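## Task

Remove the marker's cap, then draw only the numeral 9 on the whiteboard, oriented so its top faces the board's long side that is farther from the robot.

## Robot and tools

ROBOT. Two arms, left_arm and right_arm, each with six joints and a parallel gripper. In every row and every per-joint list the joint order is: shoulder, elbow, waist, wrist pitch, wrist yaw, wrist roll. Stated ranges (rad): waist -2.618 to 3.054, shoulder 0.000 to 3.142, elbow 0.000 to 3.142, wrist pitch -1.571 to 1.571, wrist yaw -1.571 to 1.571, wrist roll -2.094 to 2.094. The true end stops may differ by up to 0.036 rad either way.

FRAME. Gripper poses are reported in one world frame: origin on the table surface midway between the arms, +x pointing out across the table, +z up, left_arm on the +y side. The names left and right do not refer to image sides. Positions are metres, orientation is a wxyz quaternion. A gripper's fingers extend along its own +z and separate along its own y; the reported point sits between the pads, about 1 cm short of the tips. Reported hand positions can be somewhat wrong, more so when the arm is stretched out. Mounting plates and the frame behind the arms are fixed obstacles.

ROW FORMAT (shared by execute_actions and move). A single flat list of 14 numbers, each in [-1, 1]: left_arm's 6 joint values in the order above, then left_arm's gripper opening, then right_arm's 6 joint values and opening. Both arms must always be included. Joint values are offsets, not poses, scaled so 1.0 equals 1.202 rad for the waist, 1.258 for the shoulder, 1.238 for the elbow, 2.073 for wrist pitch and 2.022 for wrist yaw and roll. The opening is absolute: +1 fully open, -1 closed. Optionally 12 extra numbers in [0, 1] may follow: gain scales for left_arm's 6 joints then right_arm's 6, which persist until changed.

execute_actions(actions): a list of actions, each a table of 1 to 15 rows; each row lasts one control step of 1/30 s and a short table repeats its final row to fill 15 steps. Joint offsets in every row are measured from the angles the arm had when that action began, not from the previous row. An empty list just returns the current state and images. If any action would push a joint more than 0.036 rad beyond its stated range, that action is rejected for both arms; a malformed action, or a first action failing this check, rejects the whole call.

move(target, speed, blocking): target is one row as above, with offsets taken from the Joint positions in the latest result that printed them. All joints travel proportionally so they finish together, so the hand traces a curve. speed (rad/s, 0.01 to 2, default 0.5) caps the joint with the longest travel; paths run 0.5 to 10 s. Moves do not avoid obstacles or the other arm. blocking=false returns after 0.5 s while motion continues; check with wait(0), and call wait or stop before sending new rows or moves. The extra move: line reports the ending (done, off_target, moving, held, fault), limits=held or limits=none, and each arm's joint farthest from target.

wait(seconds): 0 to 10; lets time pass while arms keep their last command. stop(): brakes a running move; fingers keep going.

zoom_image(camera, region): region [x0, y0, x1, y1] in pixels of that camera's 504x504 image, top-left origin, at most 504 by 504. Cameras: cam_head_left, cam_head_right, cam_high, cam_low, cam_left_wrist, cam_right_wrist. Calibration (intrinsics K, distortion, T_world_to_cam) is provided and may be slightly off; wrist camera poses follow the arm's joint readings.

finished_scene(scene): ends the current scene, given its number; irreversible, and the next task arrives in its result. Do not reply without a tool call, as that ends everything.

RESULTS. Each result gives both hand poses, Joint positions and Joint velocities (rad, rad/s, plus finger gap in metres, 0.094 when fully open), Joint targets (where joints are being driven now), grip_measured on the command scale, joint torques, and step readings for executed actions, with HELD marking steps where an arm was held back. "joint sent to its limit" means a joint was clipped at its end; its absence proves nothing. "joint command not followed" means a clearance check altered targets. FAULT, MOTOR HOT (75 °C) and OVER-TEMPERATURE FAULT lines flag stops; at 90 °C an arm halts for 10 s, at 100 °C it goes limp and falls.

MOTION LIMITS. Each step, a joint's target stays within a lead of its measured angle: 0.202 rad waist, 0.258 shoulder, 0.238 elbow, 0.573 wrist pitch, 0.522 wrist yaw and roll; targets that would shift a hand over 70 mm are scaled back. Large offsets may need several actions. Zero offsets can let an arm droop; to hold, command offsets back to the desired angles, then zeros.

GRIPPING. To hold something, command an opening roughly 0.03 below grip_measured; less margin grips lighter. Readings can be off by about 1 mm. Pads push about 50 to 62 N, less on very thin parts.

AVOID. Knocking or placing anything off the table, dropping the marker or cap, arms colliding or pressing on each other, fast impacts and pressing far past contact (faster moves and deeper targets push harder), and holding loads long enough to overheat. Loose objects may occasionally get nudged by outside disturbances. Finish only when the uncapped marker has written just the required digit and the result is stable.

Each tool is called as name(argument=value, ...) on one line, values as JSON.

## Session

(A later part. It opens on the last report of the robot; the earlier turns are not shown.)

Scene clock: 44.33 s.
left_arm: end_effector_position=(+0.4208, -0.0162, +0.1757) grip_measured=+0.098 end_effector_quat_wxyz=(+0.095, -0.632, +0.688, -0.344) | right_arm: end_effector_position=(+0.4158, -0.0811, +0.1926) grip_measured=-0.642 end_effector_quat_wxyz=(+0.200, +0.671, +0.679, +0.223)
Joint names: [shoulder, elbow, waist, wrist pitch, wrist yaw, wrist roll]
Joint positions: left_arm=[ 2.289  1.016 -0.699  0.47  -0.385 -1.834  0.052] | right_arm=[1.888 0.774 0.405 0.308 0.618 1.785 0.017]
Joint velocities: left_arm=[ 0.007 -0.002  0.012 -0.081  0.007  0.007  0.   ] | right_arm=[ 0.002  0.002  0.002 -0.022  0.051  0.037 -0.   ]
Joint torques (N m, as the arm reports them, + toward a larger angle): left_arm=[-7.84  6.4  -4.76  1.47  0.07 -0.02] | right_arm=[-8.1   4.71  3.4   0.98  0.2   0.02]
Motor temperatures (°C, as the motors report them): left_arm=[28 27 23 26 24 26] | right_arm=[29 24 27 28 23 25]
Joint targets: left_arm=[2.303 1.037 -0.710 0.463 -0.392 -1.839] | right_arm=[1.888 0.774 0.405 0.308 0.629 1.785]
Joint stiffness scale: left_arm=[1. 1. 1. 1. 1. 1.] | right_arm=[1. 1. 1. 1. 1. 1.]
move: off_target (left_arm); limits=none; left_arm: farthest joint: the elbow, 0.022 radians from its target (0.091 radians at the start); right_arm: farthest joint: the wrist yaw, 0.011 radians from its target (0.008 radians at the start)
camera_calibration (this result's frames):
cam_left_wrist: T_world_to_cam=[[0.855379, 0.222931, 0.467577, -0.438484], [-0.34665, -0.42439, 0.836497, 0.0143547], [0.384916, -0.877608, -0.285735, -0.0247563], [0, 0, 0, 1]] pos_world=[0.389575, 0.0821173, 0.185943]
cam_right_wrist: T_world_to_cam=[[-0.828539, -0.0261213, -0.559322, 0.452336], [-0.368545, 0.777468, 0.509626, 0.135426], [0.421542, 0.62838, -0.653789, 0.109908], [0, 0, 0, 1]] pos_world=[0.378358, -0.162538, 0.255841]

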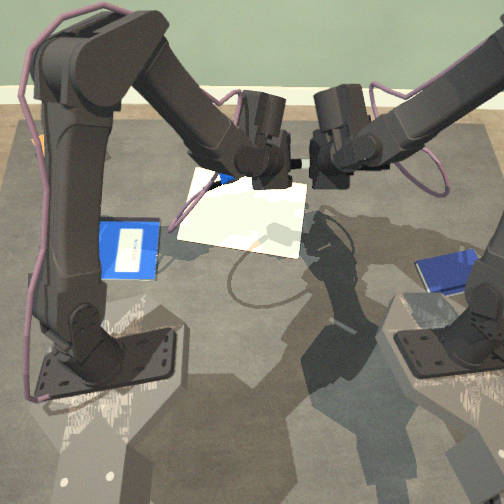

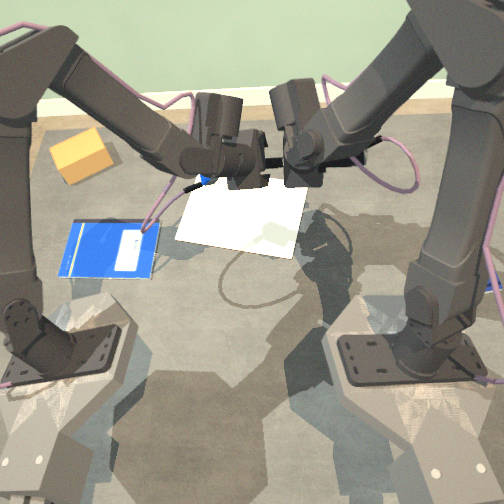

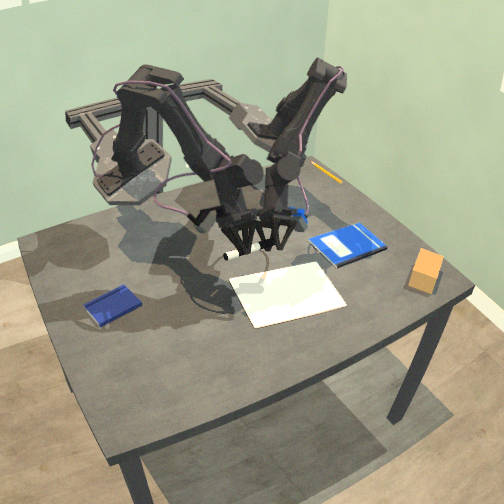

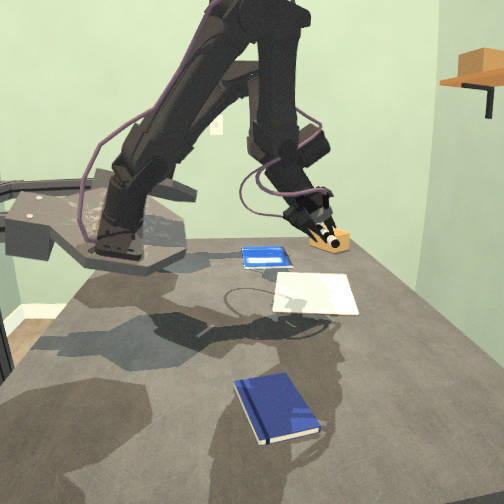

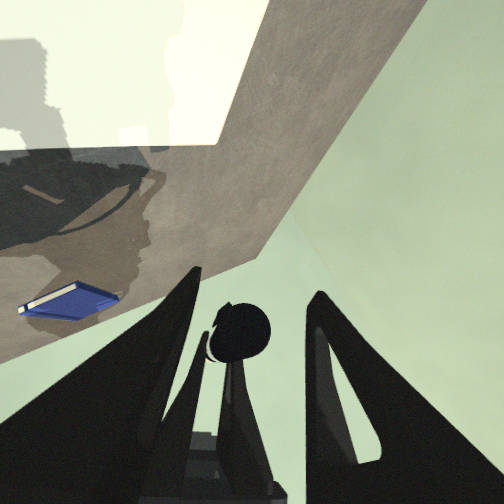

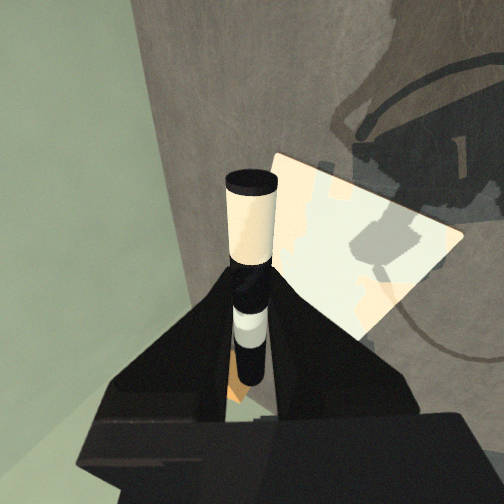

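move(target=[0.011,0.017,-0.005,0,0,0,-0.68, 0,0,0,0,0.005,0,-0.7])

Scene clock: 45.17 s.
left_arm: end_effector_position=(+0.4200, -0.0161, +0.1748) grip_measured=-0.645 end_effector_quat_wxyz=(+0.094, -0.632, +0.689, -0.342) | right_arm: end_effector_position=(+0.4173, -0.0805, +0.1937) grip_measured=-0.642 end_effector_quat_wxyz=(+0.200, +0.673, +0.675, +0.227)
Joint names: [shoulder, elbow, waist, wrist pitch, wrist yaw, wrist roll]
Joint positions: left_arm=[ 2.29   1.016 -0.699  0.466 -0.384 -1.835  0.017] | right_arm=[1.888 0.774 0.405 0.317 0.617 1.789 0.017]
Joint velocities: left_arm=[ 0.017 -0.012 -0.007 -0.051 -0.022 -0.066 -0.001] | right_arm=[-0.012 -0.007 -0.007 -0.095  0.022 -0.037 -0.001]
Joint torques (N m, as the arm reports them, + toward a larger angle): left_arm=[-7.82  6.33 -4.47  1.59  0.16  0.03] | right_arm=[-8.07  4.68  3.4   0.89  0.21 -0.05]
Motor temperatures (°C, as the motors report them): left_arm=[28 27 23 26 24 26] | right_arm=[29 24 27 28 23 25]
Joint targets: left_arm=[2.303 1.037 -0.705 0.470 -0.384 -1.834] | right_arm=[1.888 0.774 0.405 0.309 0.629 1.785]
Joint stiffness scale: left_arm=[1. 1. 1. 1. 1. 1.] | right_arm=[1. 1. 1. 1. 1. 1.]
move: off_target (left_arm); limits=none; left_arm: farthest joint: the elbow, 0.021 radians from its target (0.021 radians at the start); right_arm: farthest joint: the wrist yaw, 0.011 radians from its target (0.010 radians at the start)
camera_calibration (this result's frames):
cam_left_wrist: T_world_to_cam=[[0.857407, 0.220718, 0.464905, -0.437752], [-0.344286, -0.425445, 0.836937, 0.0137595], [0.382519, -0.877656, -0.28879, -0.0230513], [0, 0, 0, 1]] pos_world=[0.388886, 0.0822424, 0.18534]
cam_right_wrist: T_world_to_cam=[[-0.825081, -0.0162672, -0.56478, 0.454564], [-0.366696, 0.775888, 0.513354, 0.133344], [0.429855, 0.630661, -0.646135, 0.104832], [0, 0, 0, 1]] pos_world=[0.378886, -0.162179, 0.256012]

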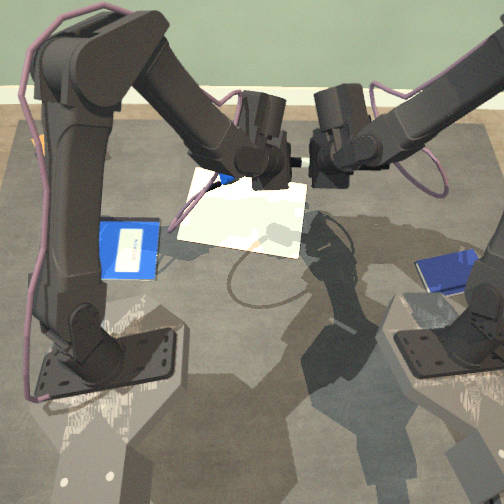

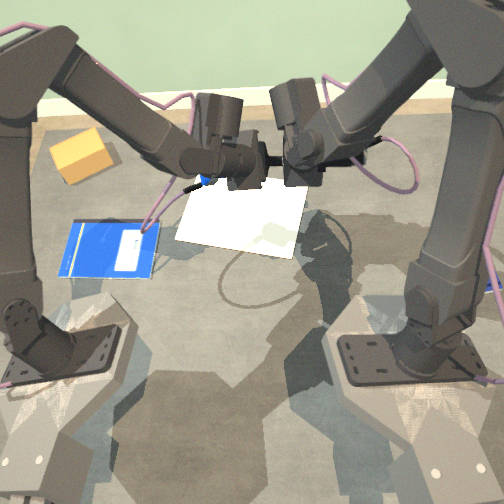

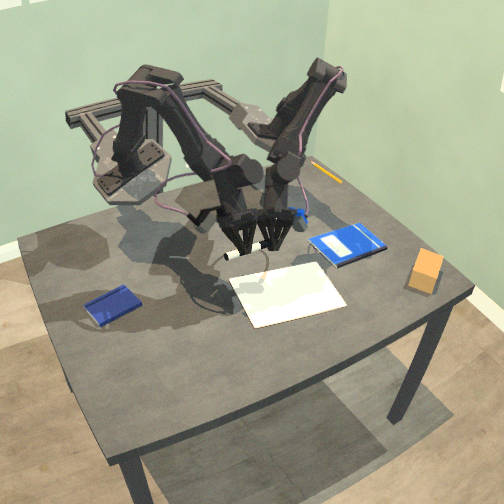

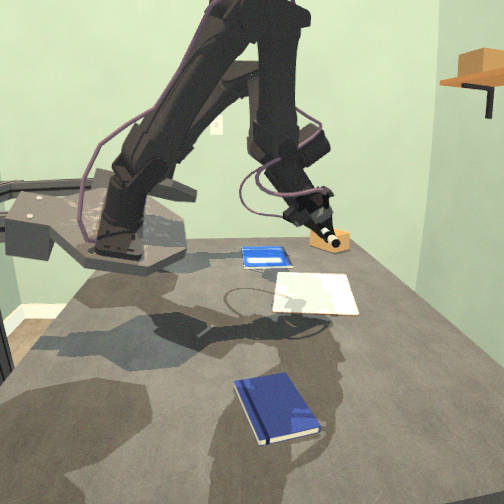

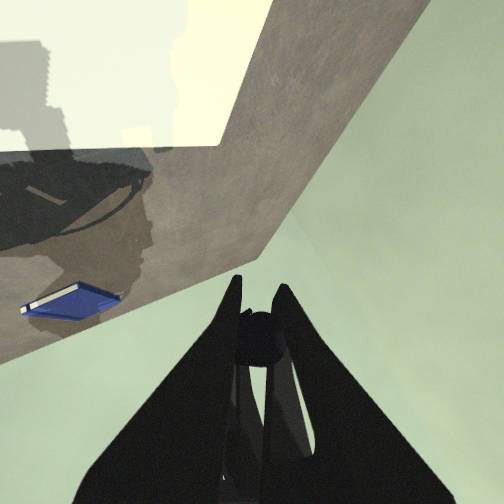

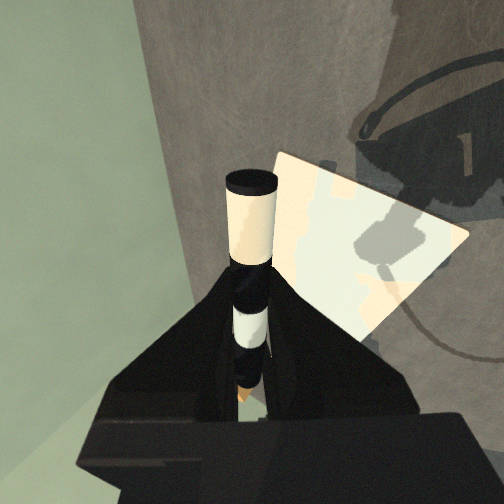

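move(target=[-0.118,-0.117,0.07,0,0.014,0.028,-0.7, 0,0,0,-0.004,0.005,0,-0.7], speed=0.15)

Scene clock: 46.90 s.
left_arm: end_effector_position=(+0.4131, +0.0132, +0.1847) grip_measured=-0.645 end_effector_quat_wxyz=(+0.073, -0.624, +0.694, -0.351) | right_arm: end_effector_position=(+0.4145, -0.0543, +0.1988) grip_measured=-0.642 end_effector_quat_wxyz=(+0.159, +0.659, +0.684, +0.267)
Joint names: [shoulder, elbow, waist, wrist pitch, wrist yaw, wrist roll]
Joint positions: left_arm=[ 2.171  0.897 -0.639  0.477 -0.294 -1.789  0.017] | right_arm=[1.888 0.774 0.424 0.339 0.515 1.793 0.017]
Joint velocities: left_arm=[-0.017  0.002  0.002 -0.037  0.007 -0.022 -0.   ] | right_arm=[ 0.007 -0.002 -0.002  0.051  0.037  0.037 -0.   ]
Joint torques (N m, as the arm reports them, + toward a larger angle): left_arm=[-10.03   2.91  -1.93   1.42  -0.51   0.14] | right_arm=[-8.14  4.81  1.57  0.73  1.36 -0.03]
Motor temperatures (°C, as the motors report them): left_arm=[28 27 23 26 24 26] | right_arm=[29 24 27 28 23 25]
Joint targets: left_arm=[2.141 0.871 -0.615 0.466 -0.356 -1.779] | right_arm=[1.888 0.774 0.405 0.309 0.627 1.789]
Joint stiffness scale: left_arm=[1. 1. 1. 1. 1. 1.] | right_arm=[1. 1. 1. 1. 1. 1.]
move: off_target (left_arm, right_arm); limits=none; left_arm: farthest joint: the wrist yaw, 0.062 radians from its target (0.029 radians at the start); right_arm: farthest joint: the wrist yaw, 0.112 radians from its target (0.010 radians at the start)
camera_calibration (this result's frames):
cam_left_wrist: T_world_to_cam=[[0.870121, 0.207643, 0.446961, -0.444725], [-0.347017, -0.385852, 0.854808, 0.0129494], [0.349956, -0.89889, -0.263682, 0.017234], [0, 0, 0, 1]] pos_world=[0.385427, 0.112832, 0.19225]
cam_right_wrist: T_world_to_cam=[[-0.82357, -0.0140918, -0.56704, 0.455508], [-0.415593, 0.695344, 0.586327, 0.110757], [0.386025, 0.718539, -0.578521, 0.102368], [0, 0, 0, 1]] pos_world=[0.381656, -0.144151, 0.252573]

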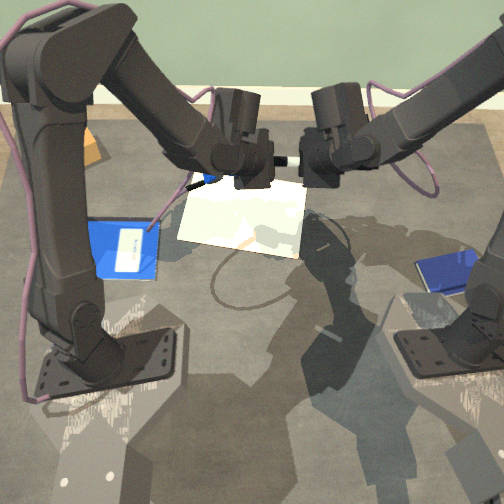

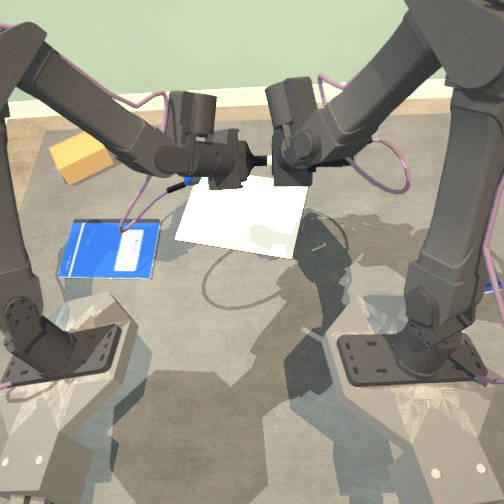

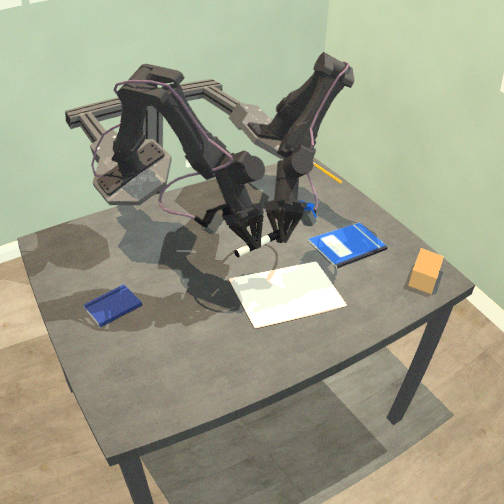

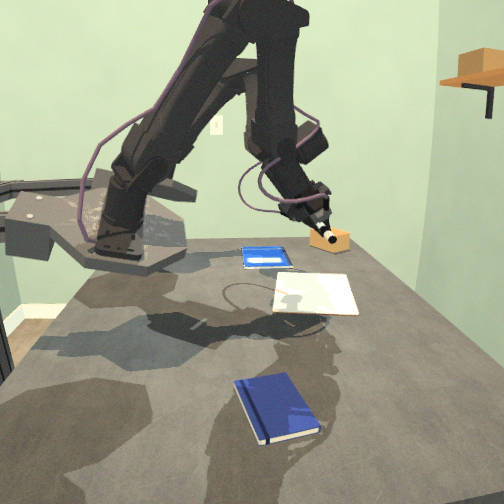

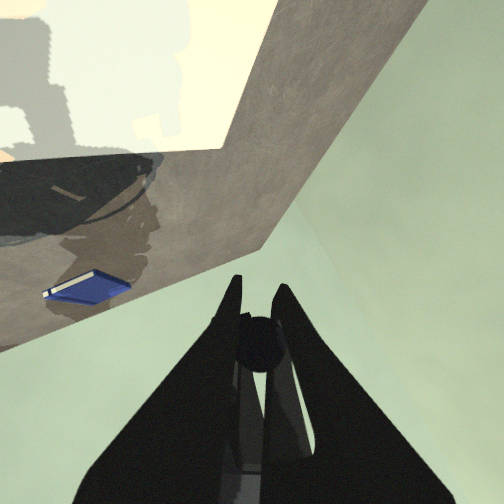

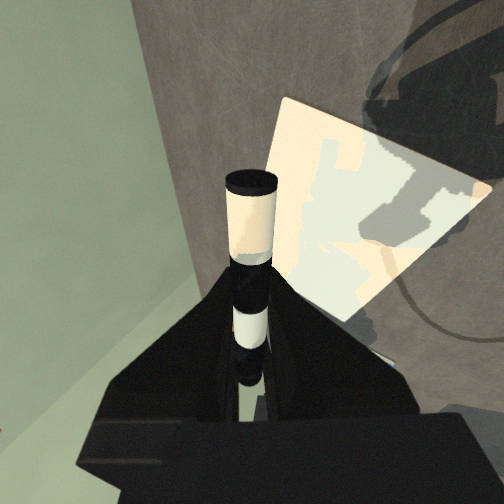

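move(target=[-0.024,-0.021,0.053,-0.005,-0.092,0,-0.72, 0,0,-0.041,-0.014,0.131,0,-0.72], speed=0.15)

Scene clock: 49.60 s.
left_arm: end_effector_position=(+0.4384, +0.0679, +0.1753) grip_measured=-0.645 end_effector_quat_wxyz=(+0.156, -0.673, +0.657, -0.302) | right_arm: end_effector_position=(+0.4245, -0.1153, +0.1942) grip_measured=-0.642 end_effector_quat_wxyz=(+0.260, +0.694, +0.646, +0.185)
Joint names: [shoulder, elbow, waist, wrist pitch, wrist yaw, wrist roll]
Joint positions: left_arm=[ 2.158  0.897 -0.576  0.488 -0.472 -1.789  0.017] | right_arm=[1.888 0.774 0.378 0.323 0.76  1.794 0.017]
Joint velocities: left_arm=[-0.017 -0.012  0.002  0.066  0.007 -0.051  0.   ] | right_arm=[ 0.002 -0.007  0.002 -0.007  0.051 -0.007  0.   ]
Joint torques (N m, as the arm reports them, + toward a larger angle): left_arm=[-9.21  2.84 -3.51  1.27 -0.02  0.02] | right_arm=[-8.13  4.59  3.03  0.82  0.38  0.  ]
Motor temperatures (°C, as the motors report them): left_arm=[29 27 23 26 24 26] | right_arm=[29 24 27 28 23 25]
Joint targets: left_arm=[2.141 0.871 -0.575 0.466 -0.480 -1.789] | right_arm=[1.888 0.774 0.375 0.311 0.780 1.793]
Joint stiffness scale: left_arm=[1. 1. 1. 1. 1. 1.] | right_arm=[1. 1. 1. 1. 1. 1.]
move: off_target (left_arm); limits=none; left_arm: farthest joint: the elbow, 0.026 radians from its target (0.026 radians at the start); right_arm: farthest joint: the wrist yaw, 0.020 radians from its target (0.265 radians at the start)
camera_calibration (this result's frames):
cam_left_wrist: T_world_to_cam=[[0.813653, 0.293669, 0.501724, -0.464585], [-0.281857, -0.55554, 0.78226, 0.0464436], [0.508454, -0.777903, -0.369244, -0.00415864], [0, 0, 0, 1]] pos_world=[0.393216, 0.159001, 0.195227]
cam_right_wrist: T_world_to_cam=[[-0.810784, 0.00795263, -0.585291, 0.460894], [-0.286858, 0.866206, 0.409145, 0.159547], [0.510237, 0.499624, -0.700025, 0.0852573], [0, 0, 0, 1]] pos_world=[0.375951, -0.184463, 0.264162]

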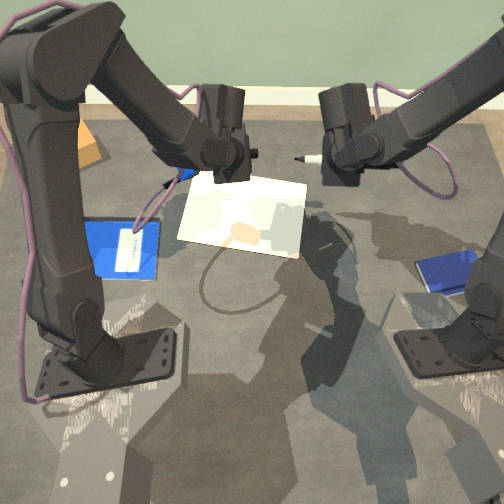

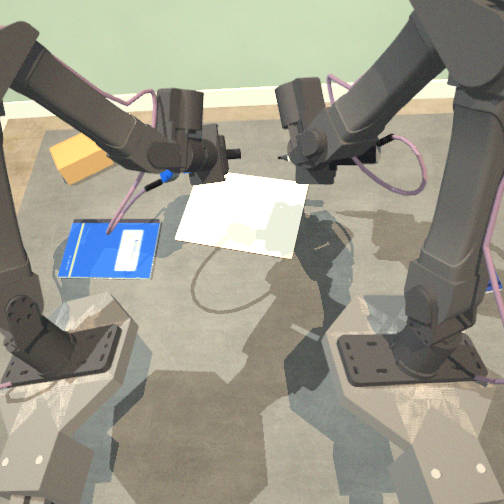

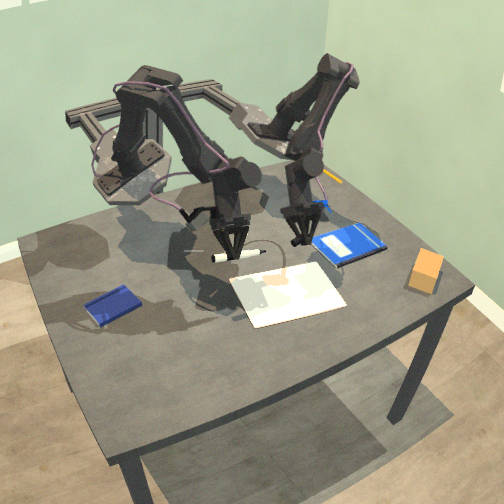

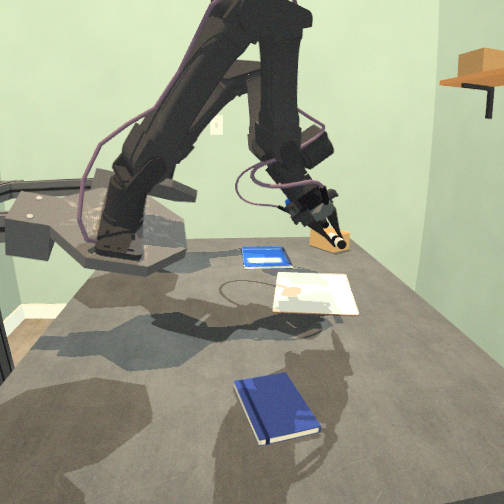

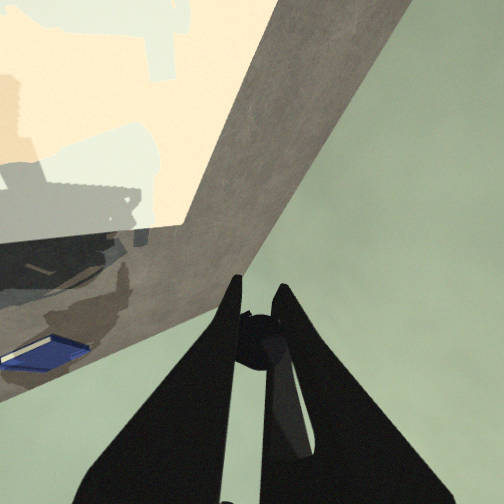

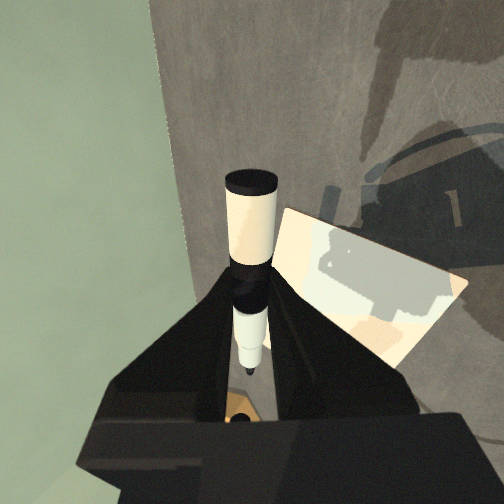

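move(target=[-0.25,0,0.6,0,0.2,0,-0.72, 0,0,0,0,0,-0.6,-0.72], speed=1.2)

move(target=[0,0,0,0,0,0,-0.72, 0.2,0.213,-0.152,0.228,-0.589,-0.639,-0.72], speed=1.0)

Scene clock: 54.27 s.
left_arm: end_effector_position=(+0.5139, +0.3685, +0.1892) grip_measured=-0.645 end_effector_quat_wxyz=(-0.201, +0.812, -0.429, +0.341) | right_arm: end_effector_position=(+0.4244, -0.1142, +0.1939) grip_measured=-0.643 end_effector_quat_wxyz=(+0.318, +0.204, +0.926, +0.007)
Joint names: [shoulder, elbow, waist, wrist pitch, wrist yaw, wrist roll]
Joint positions: left_arm=[ 1.857  0.897  0.151  0.496 -0.073 -1.789  0.017] | right_arm=[1.888 0.774 0.378 0.323 0.753 0.588 0.017]
Joint velocities: left_arm=[-0.022 -0.002  0.007  0.022  0.007 -0.051 -0.   ] | right_arm=[-0.032 -0.012 -0.012  0.007 -0.037  0.007  0.   ]
Joint torques (N m, as the arm reports them, + toward a larger angle): left_arm=[-9.31  5.   -2.77  1.6   0.33  0.03] | right_arm=[-8.1   4.62  3.37  0.95  0.23 -0.06]
Motor temperatures (°C, as the motors report them): left_arm=[29 27 23 26 24 26] | right_arm=[29 24 27 28 23 25]
Joint targets: left_arm=[1.844 0.897 0.145 0.488 -0.067 -1.789] | right_arm=[1.888 0.774 0.378 0.323 0.760 0.581]
Joint stiffness scale: left_arm=[1. 1. 1. 1. 1. 1.] | right_arm=[1. 1. 1. 1. 1. 1.]
move: done; limits=none; left_arm: farthest joint: the shoulder, 0.013 radians from its target (0.315 radians at the start); right_arm: farthest joint: the wrist roll, 0.008 radians from its target (1.213 radians at the start)
camera_calibration (this result's frames):
cam_left_wrist: T_world_to_cam=[[0.496078, 0.724795, 0.478099, -0.612466], [-0.0870891, -0.506317, 0.857938, 0.0912873], [0.863899, -0.467241, -0.188051, -0.134979], [0, 0, 0, 1]] pos_world=[0.428389, 0.427065, 0.189118]
cam_right_wrist: T_world_to_cam=[[-0.364917, -0.923594, -0.117517, 0.0743492], [-0.930464, 0.366214, 0.011137, 0.451868], [0.0327503, 0.113409, -0.993008, 0.299928], [0, 0, 0, 1]] pos_world=[0.437755, -0.130827, 0.301536]

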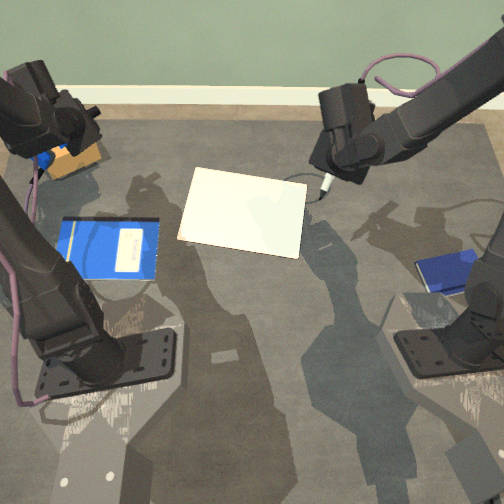

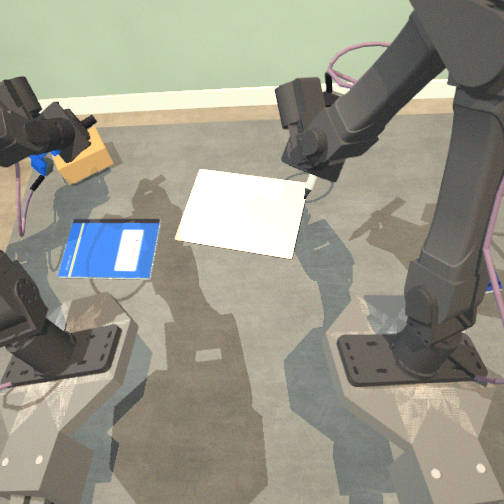

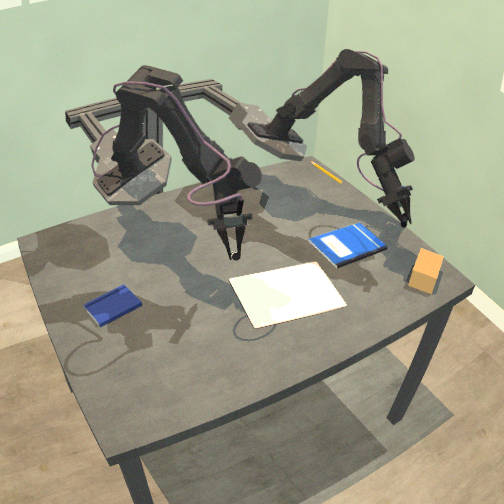

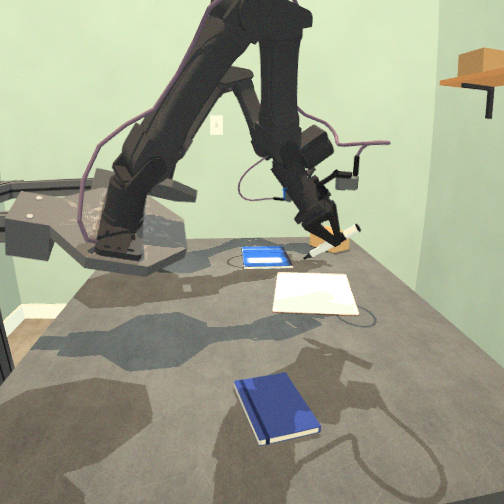

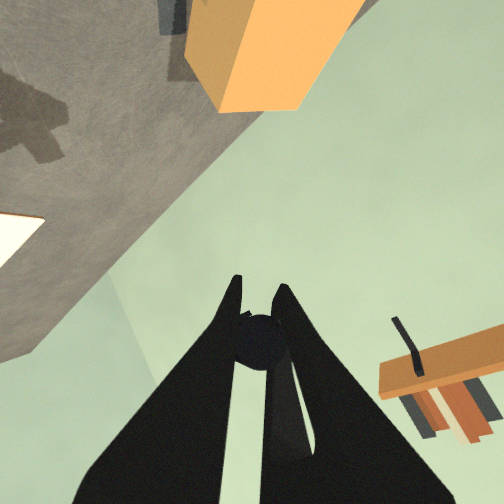

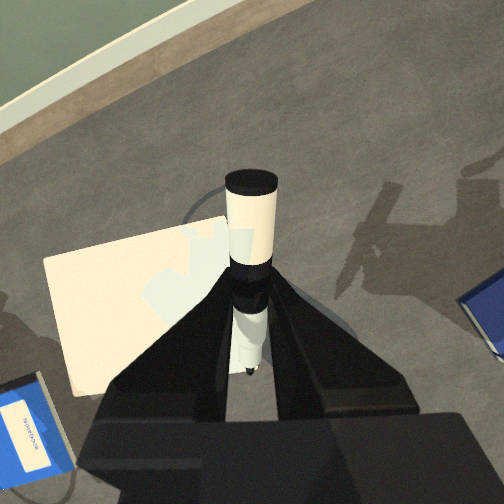

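Scene clock: 56.50 s.
left_arm: end_effector_position=(+0.5139, +0.3685, +0.1892) grip_measured=-0.645 end_effector_quat_wxyz=(-0.201, +0.812, -0.429, +0.341) | right_arm: end_effector_position=(+0.5078, +0.0260, +0.2497) grip_measured=-0.644 end_effector_quat_wxyz=(+0.549, -0.404, +0.691, +0.242)
Joint names: [shoulder, elbow, waist, wrist pitch, wrist yaw, wrist roll]
Joint positions: left_arm=[ 1.857  0.897  0.151  0.496 -0.073 -1.789  0.017] | right_arm=[ 2.13   1.01   0.194  0.778 -0.417 -0.699  0.017]
Joint velocities: left_arm=[-0.007  0.007 -0.007 -0.007  0.022  0.037 -0.001] | right_arm=[-0.017 -0.002 -0.012  0.022 -0.066 -0.066 -0.   ]
Joint torques (N m, as the arm reports them, + toward a larger angle): left_arm=[-8.44  5.06 -2.29  1.67  0.22  0.02] | right_arm=[-9.86  7.03  4.19  1.55 -0.55 -0.07]
Motor temperatures (°C, as the motors report them): left_arm=[29 27 23 26 24 26] | right_arm=[29 24 27 28 23 25]
Joint targets: left_arm=[1.857 0.897 0.151 0.496 -0.073 -1.789] | right_arm=[2.140 1.037 0.195 0.796 -0.437 -0.704]
Joint stiffness scale: left_arm=[1. 1. 1. 1. 1. 1.] | right_arm=[1. 1. 1. 1. 1. 1.]
move: off_target (right_arm); limits=none; left_arm: farthest joint: the waist, 0.000 radians from its target (0.000 radians at the start); right_arm: farthest joint: the elbow, 0.028 radians from its target (0.264 radians at the start)
camera_calibration (this result's frames):
cam_left_wrist: T_world_to_cam=[[0.496078, 0.724795, 0.478099, -0.612466], [-0.0870891, -0.506317, 0.857938, 0.0912873], [0.863899, -0.467241, -0.188051, -0.134979], [0, 0, 0, 1]] pos_world=[0.428389, 0.427065, 0.189118]
cam_right_wrist: T_world_to_cam=[[0.816658, -0.560619, 0.137026, -0.432226], [-0.386537, -0.707638, -0.59147, 0.379704], [0.428554, 0.430063, -0.794599, 0.0779514], [0, 0, 0, 1]] pos_world=[0.466344, -0.00714557, 0.34575]

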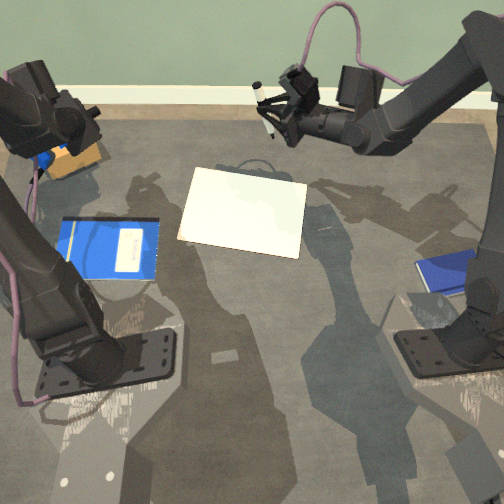

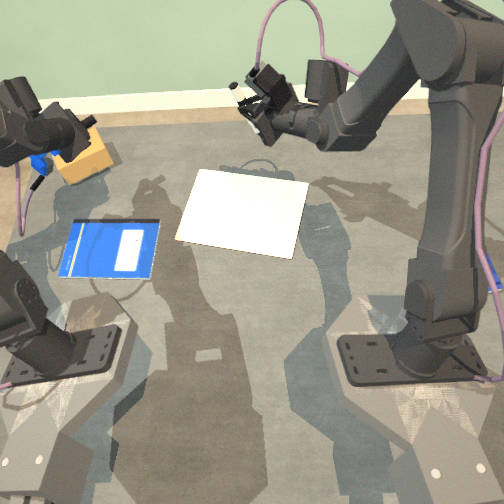

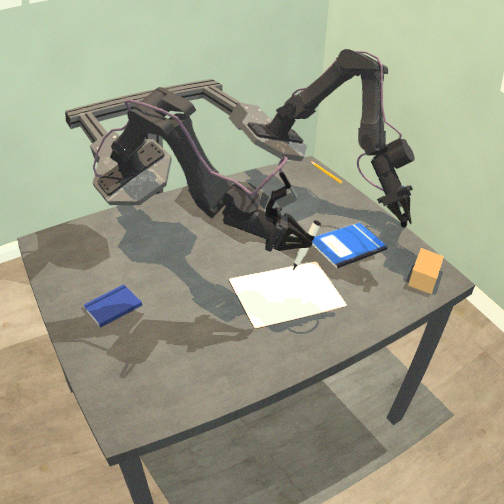

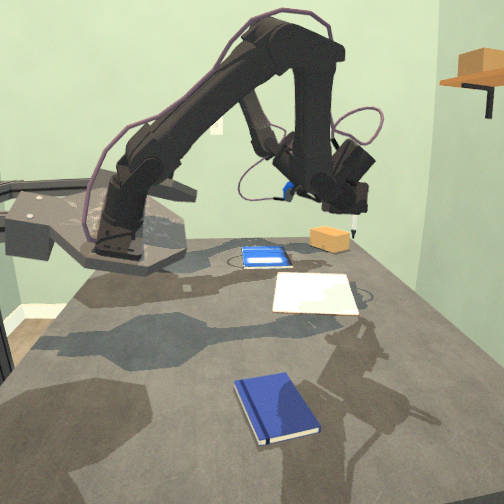

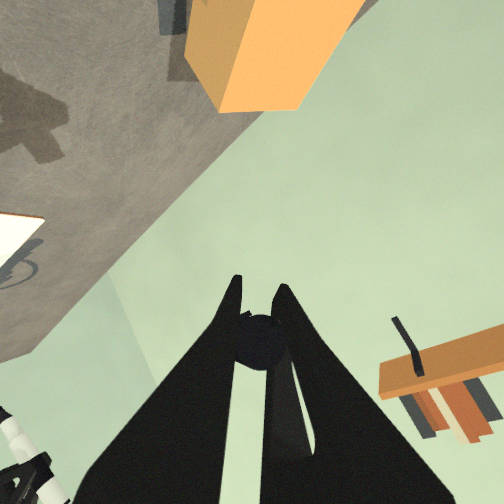

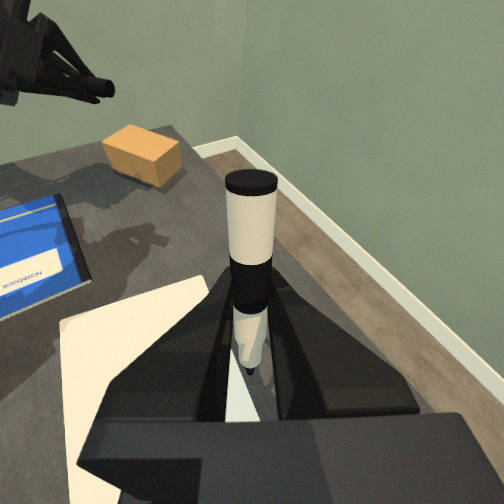

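move(target=[0,0,0,0,0,0,-0.72, 0.258,0.079,-0.015,0.022,-0.019,-0.006,-0.72], speed=0.6)

Scene clock: 57.97 s.
left_arm: end_effector_position=(+0.5139, +0.3685, +0.1892) grip_measured=-0.645 end_effector_quat_wxyz=(-0.201, +0.812, -0.429, +0.341) | right_arm: end_effector_position=(+0.4553, +0.0532, +0.1222) grip_measured=-0.644 end_effector_quat_wxyz=(+0.452, -0.424, +0.733, +0.281)
Joint names: [shoulder, elbow, waist, wrist pitch, wrist yaw, wrist roll]
Joint positions: left_arm=[ 1.857  0.897  0.151  0.496 -0.073 -1.789  0.017] | right_arm=[ 2.457  1.077  0.175  0.807 -0.433 -0.704  0.017]
Joint velocities: left_arm=[ 0.007 -0.007 -0.007 -0.022 -0.007  0.037  0.   ] | right_arm=[ 0.002  0.007  0.002 -0.051 -0.051 -0.022 -0.001]
Joint torques (N m, as the arm reports them, + toward a larger angle): left_arm=[-8.41  5.02 -2.31  1.67  0.23  0.02] | right_arm=[-11.12   5.65   4.39   1.33  -0.65  -0.06]
Motor temperatures (°C, as the motors report them): left_arm=[29 27 23 26 24 26] | right_arm=[29 24 27 29 23 25]
Joint targets: left_arm=[1.857 0.897 0.151 0.496 -0.073 -1.789] | right_arm=[2.454 1.108 0.176 0.824 -0.456 -0.710]
Joint stiffness scale: left_arm=[1. 1. 1. 1. 1. 1.] | right_arm=[1. 1. 1. 1. 1. 1.]
move: off_target (right_arm); limits=none; left_arm: farthest joint: the waist, 0.000 radians from its target (0.000 radians at the start); right_arm: farthest joint: the elbow, 0.031 radians from its target (0.098 radians at the start)
camera_calibration (this result's frames):
cam_left_wrist: T_world_to_cam=[[0.496078, 0.724795, 0.478099, -0.612466], [-0.0870891, -0.506317, 0.857938, 0.0912873], [0.863899, -0.467241, -0.188051, -0.134979], [0, 0, 0, 1]] pos_world=[0.428389, 0.427065, 0.189118]
cam_right_wrist: T_world_to_cam=[[0.87393, -0.486051, -0.000652245, -0.369839], [-0.432367, -0.776789, -0.457883, 0.311472], [0.222048, 0.40044, -0.889012, 0.0945915], [0, 0, 0, 1]] pos_world=[0.43688, 0.0243093, 0.22647]

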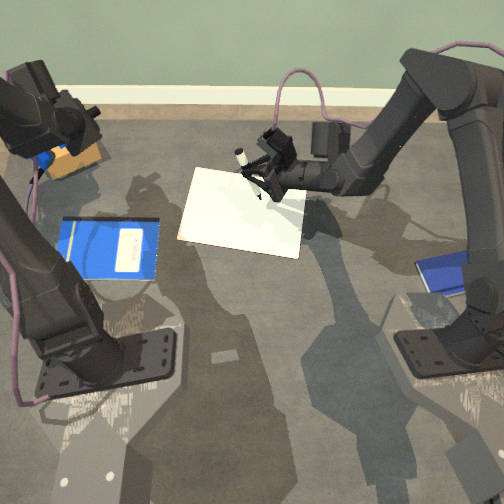

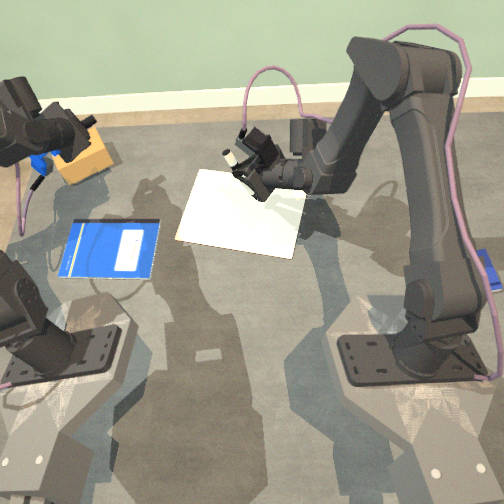

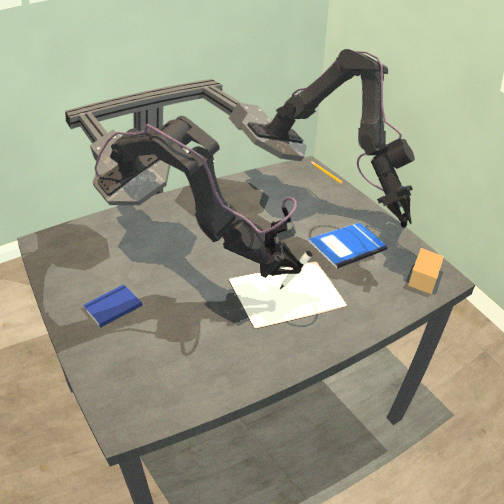

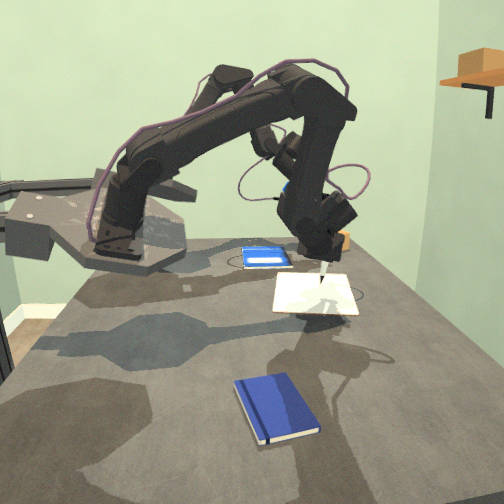

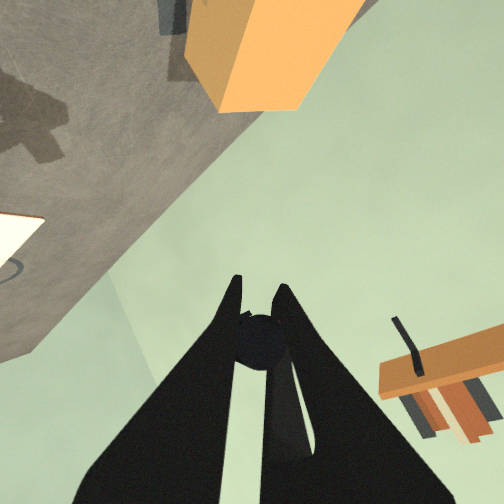

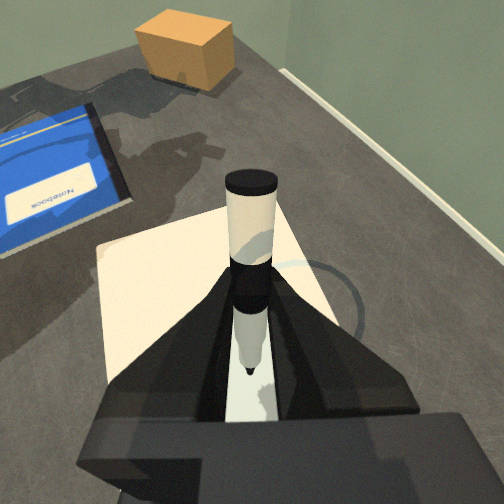

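move(target=[0,0,0,0,0,0,-0.72, 0.07,0.07,-0.019,0.032,-0.015,-0.003,-0.72], speed=0.2)

zoom_image(camera="cam_low", region=[270,230,380,320])

Scene clock: 59.40 s.
left_arm: end_effector_position=(+0.5139, +0.3685, +0.1892) grip_measured=-0.645 end_effector_quat_wxyz=(-0.201, +0.812, -0.429, +0.341) | right_arm: end_effector_position=(+0.4678, +0.0512, +0.1045) grip_measured=-0.644 end_effector_quat_wxyz=(+0.465, -0.414, +0.733, +0.272)
Joint names: [shoulder, elbow, waist, wrist pitch, wrist yaw, wrist roll]
Joint positions: left_arm=[ 1.857  0.897  0.151  0.496 -0.073 -1.789  0.017] | right_arm=[ 2.537  1.14   0.151  0.856 -0.441 -0.704  0.017]
Joint velocities: left_arm=[-0.012  0.007  0.002  0.095 -0.037 -0.051 -0.   ] | right_arm=[ 0.012 -0.007 -0.002 -0.081  0.081  0.066  0.   ]
Joint torques (N m, as the arm reports them, + toward a larger angle): left_arm=[-8.41  5.   -2.29  1.66  0.22  0.04] | right_arm=[-10.41   5.01   4.51   1.35  -0.62  -0.04]
Motor temperatures (°C, as the motors report them): left_arm=[29 27 23 26 24 26] | right_arm=[29 24 27 29 23 25]
Joint targets: left_arm=[1.857 0.897 0.151 0.496 -0.073 -1.789] | right_arm=[2.545 1.164 0.152 0.873 -0.464 -0.710]
Joint stiffness scale: left_arm=[1. 1. 1. 1. 1. 1.] | right_arm=[1. 1. 1. 1. 1. 1.]
move: off_target (right_arm); limits=none; left_arm: farthest joint: the waist, 0.000 radians from its target (0.000 radians at the start); right_arm: farthest joint: the elbow, 0.024 radians from its target (0.087 radians at the start)
camera_calibration (this result's frames):
cam_left_wrist: T_world_to_cam=[[0.496078, 0.724795, 0.478099, -0.612466], [-0.0870891, -0.506317, 0.857938, 0.0912873], [0.863899, -0.467241, -0.188051, -0.134979], [0, 0, 0, 1]] pos_world=[0.428389, 0.427065, 0.189118]
cam_right_wrist: T_world_to_cam=[[0.859472, -0.510967, 0.0148814, -0.375301], [-0.444019, -0.760654, -0.473554, 0.313524], [0.25329, 0.400399, -0.880639, 0.0613376], [0, 0, 0, 1]] pos_world=[0.446235, 0.022157, 0.208072]

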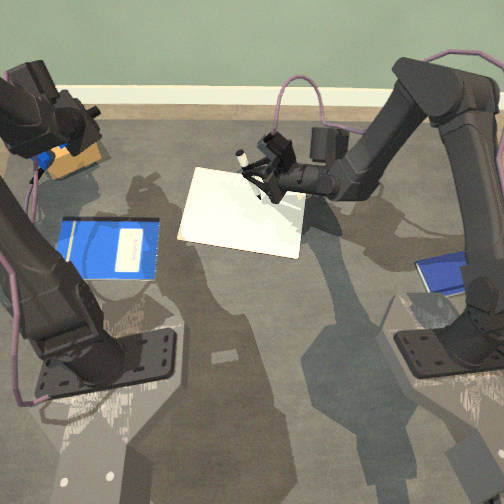

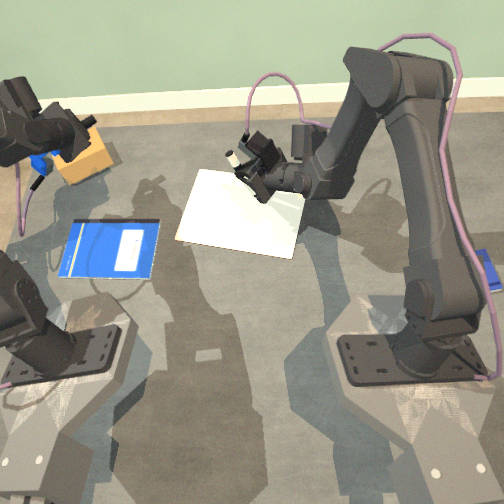

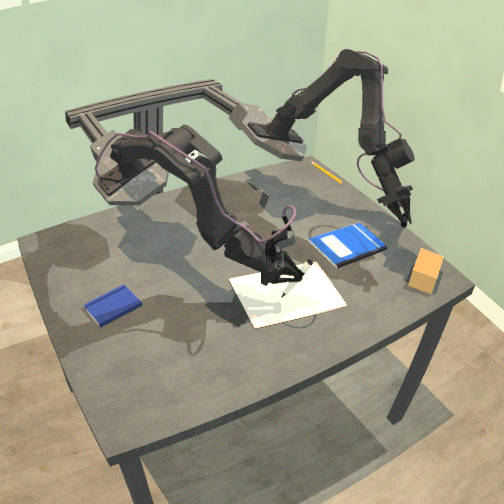

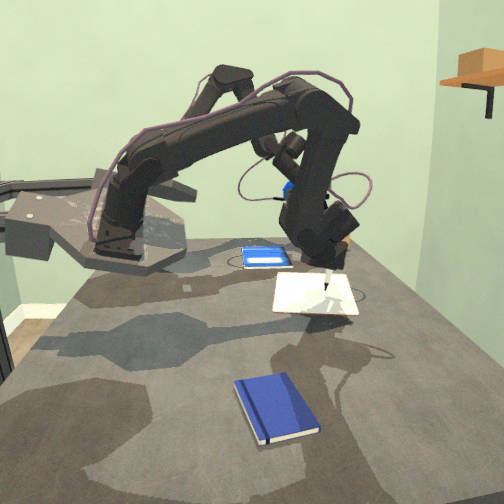

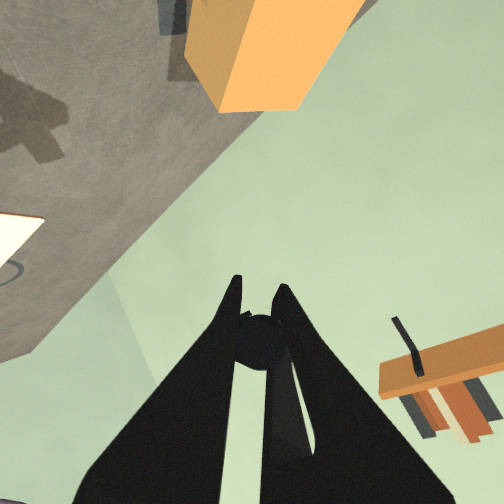

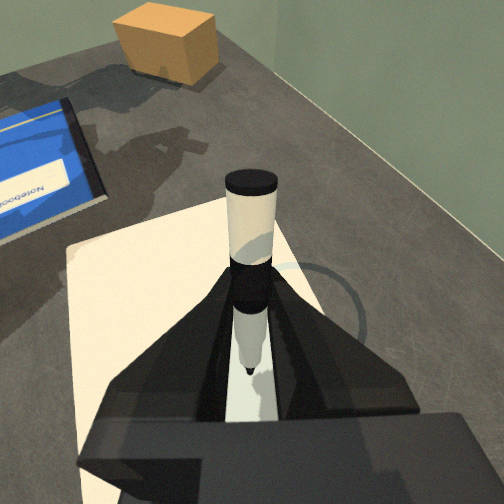

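Region (270, 230, 380, 320) of cam_low's 504x504 image, scaled by 4.582, with more detail than that image has; it fills the top 412 rows of this view, and the rest is white.

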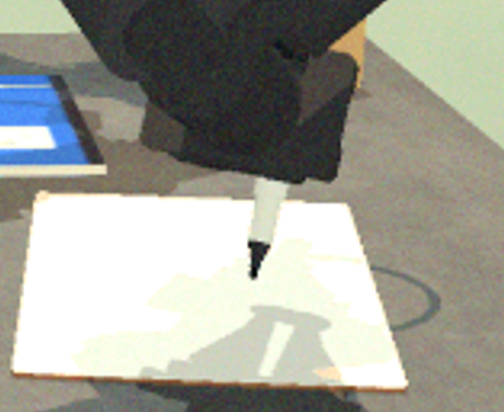

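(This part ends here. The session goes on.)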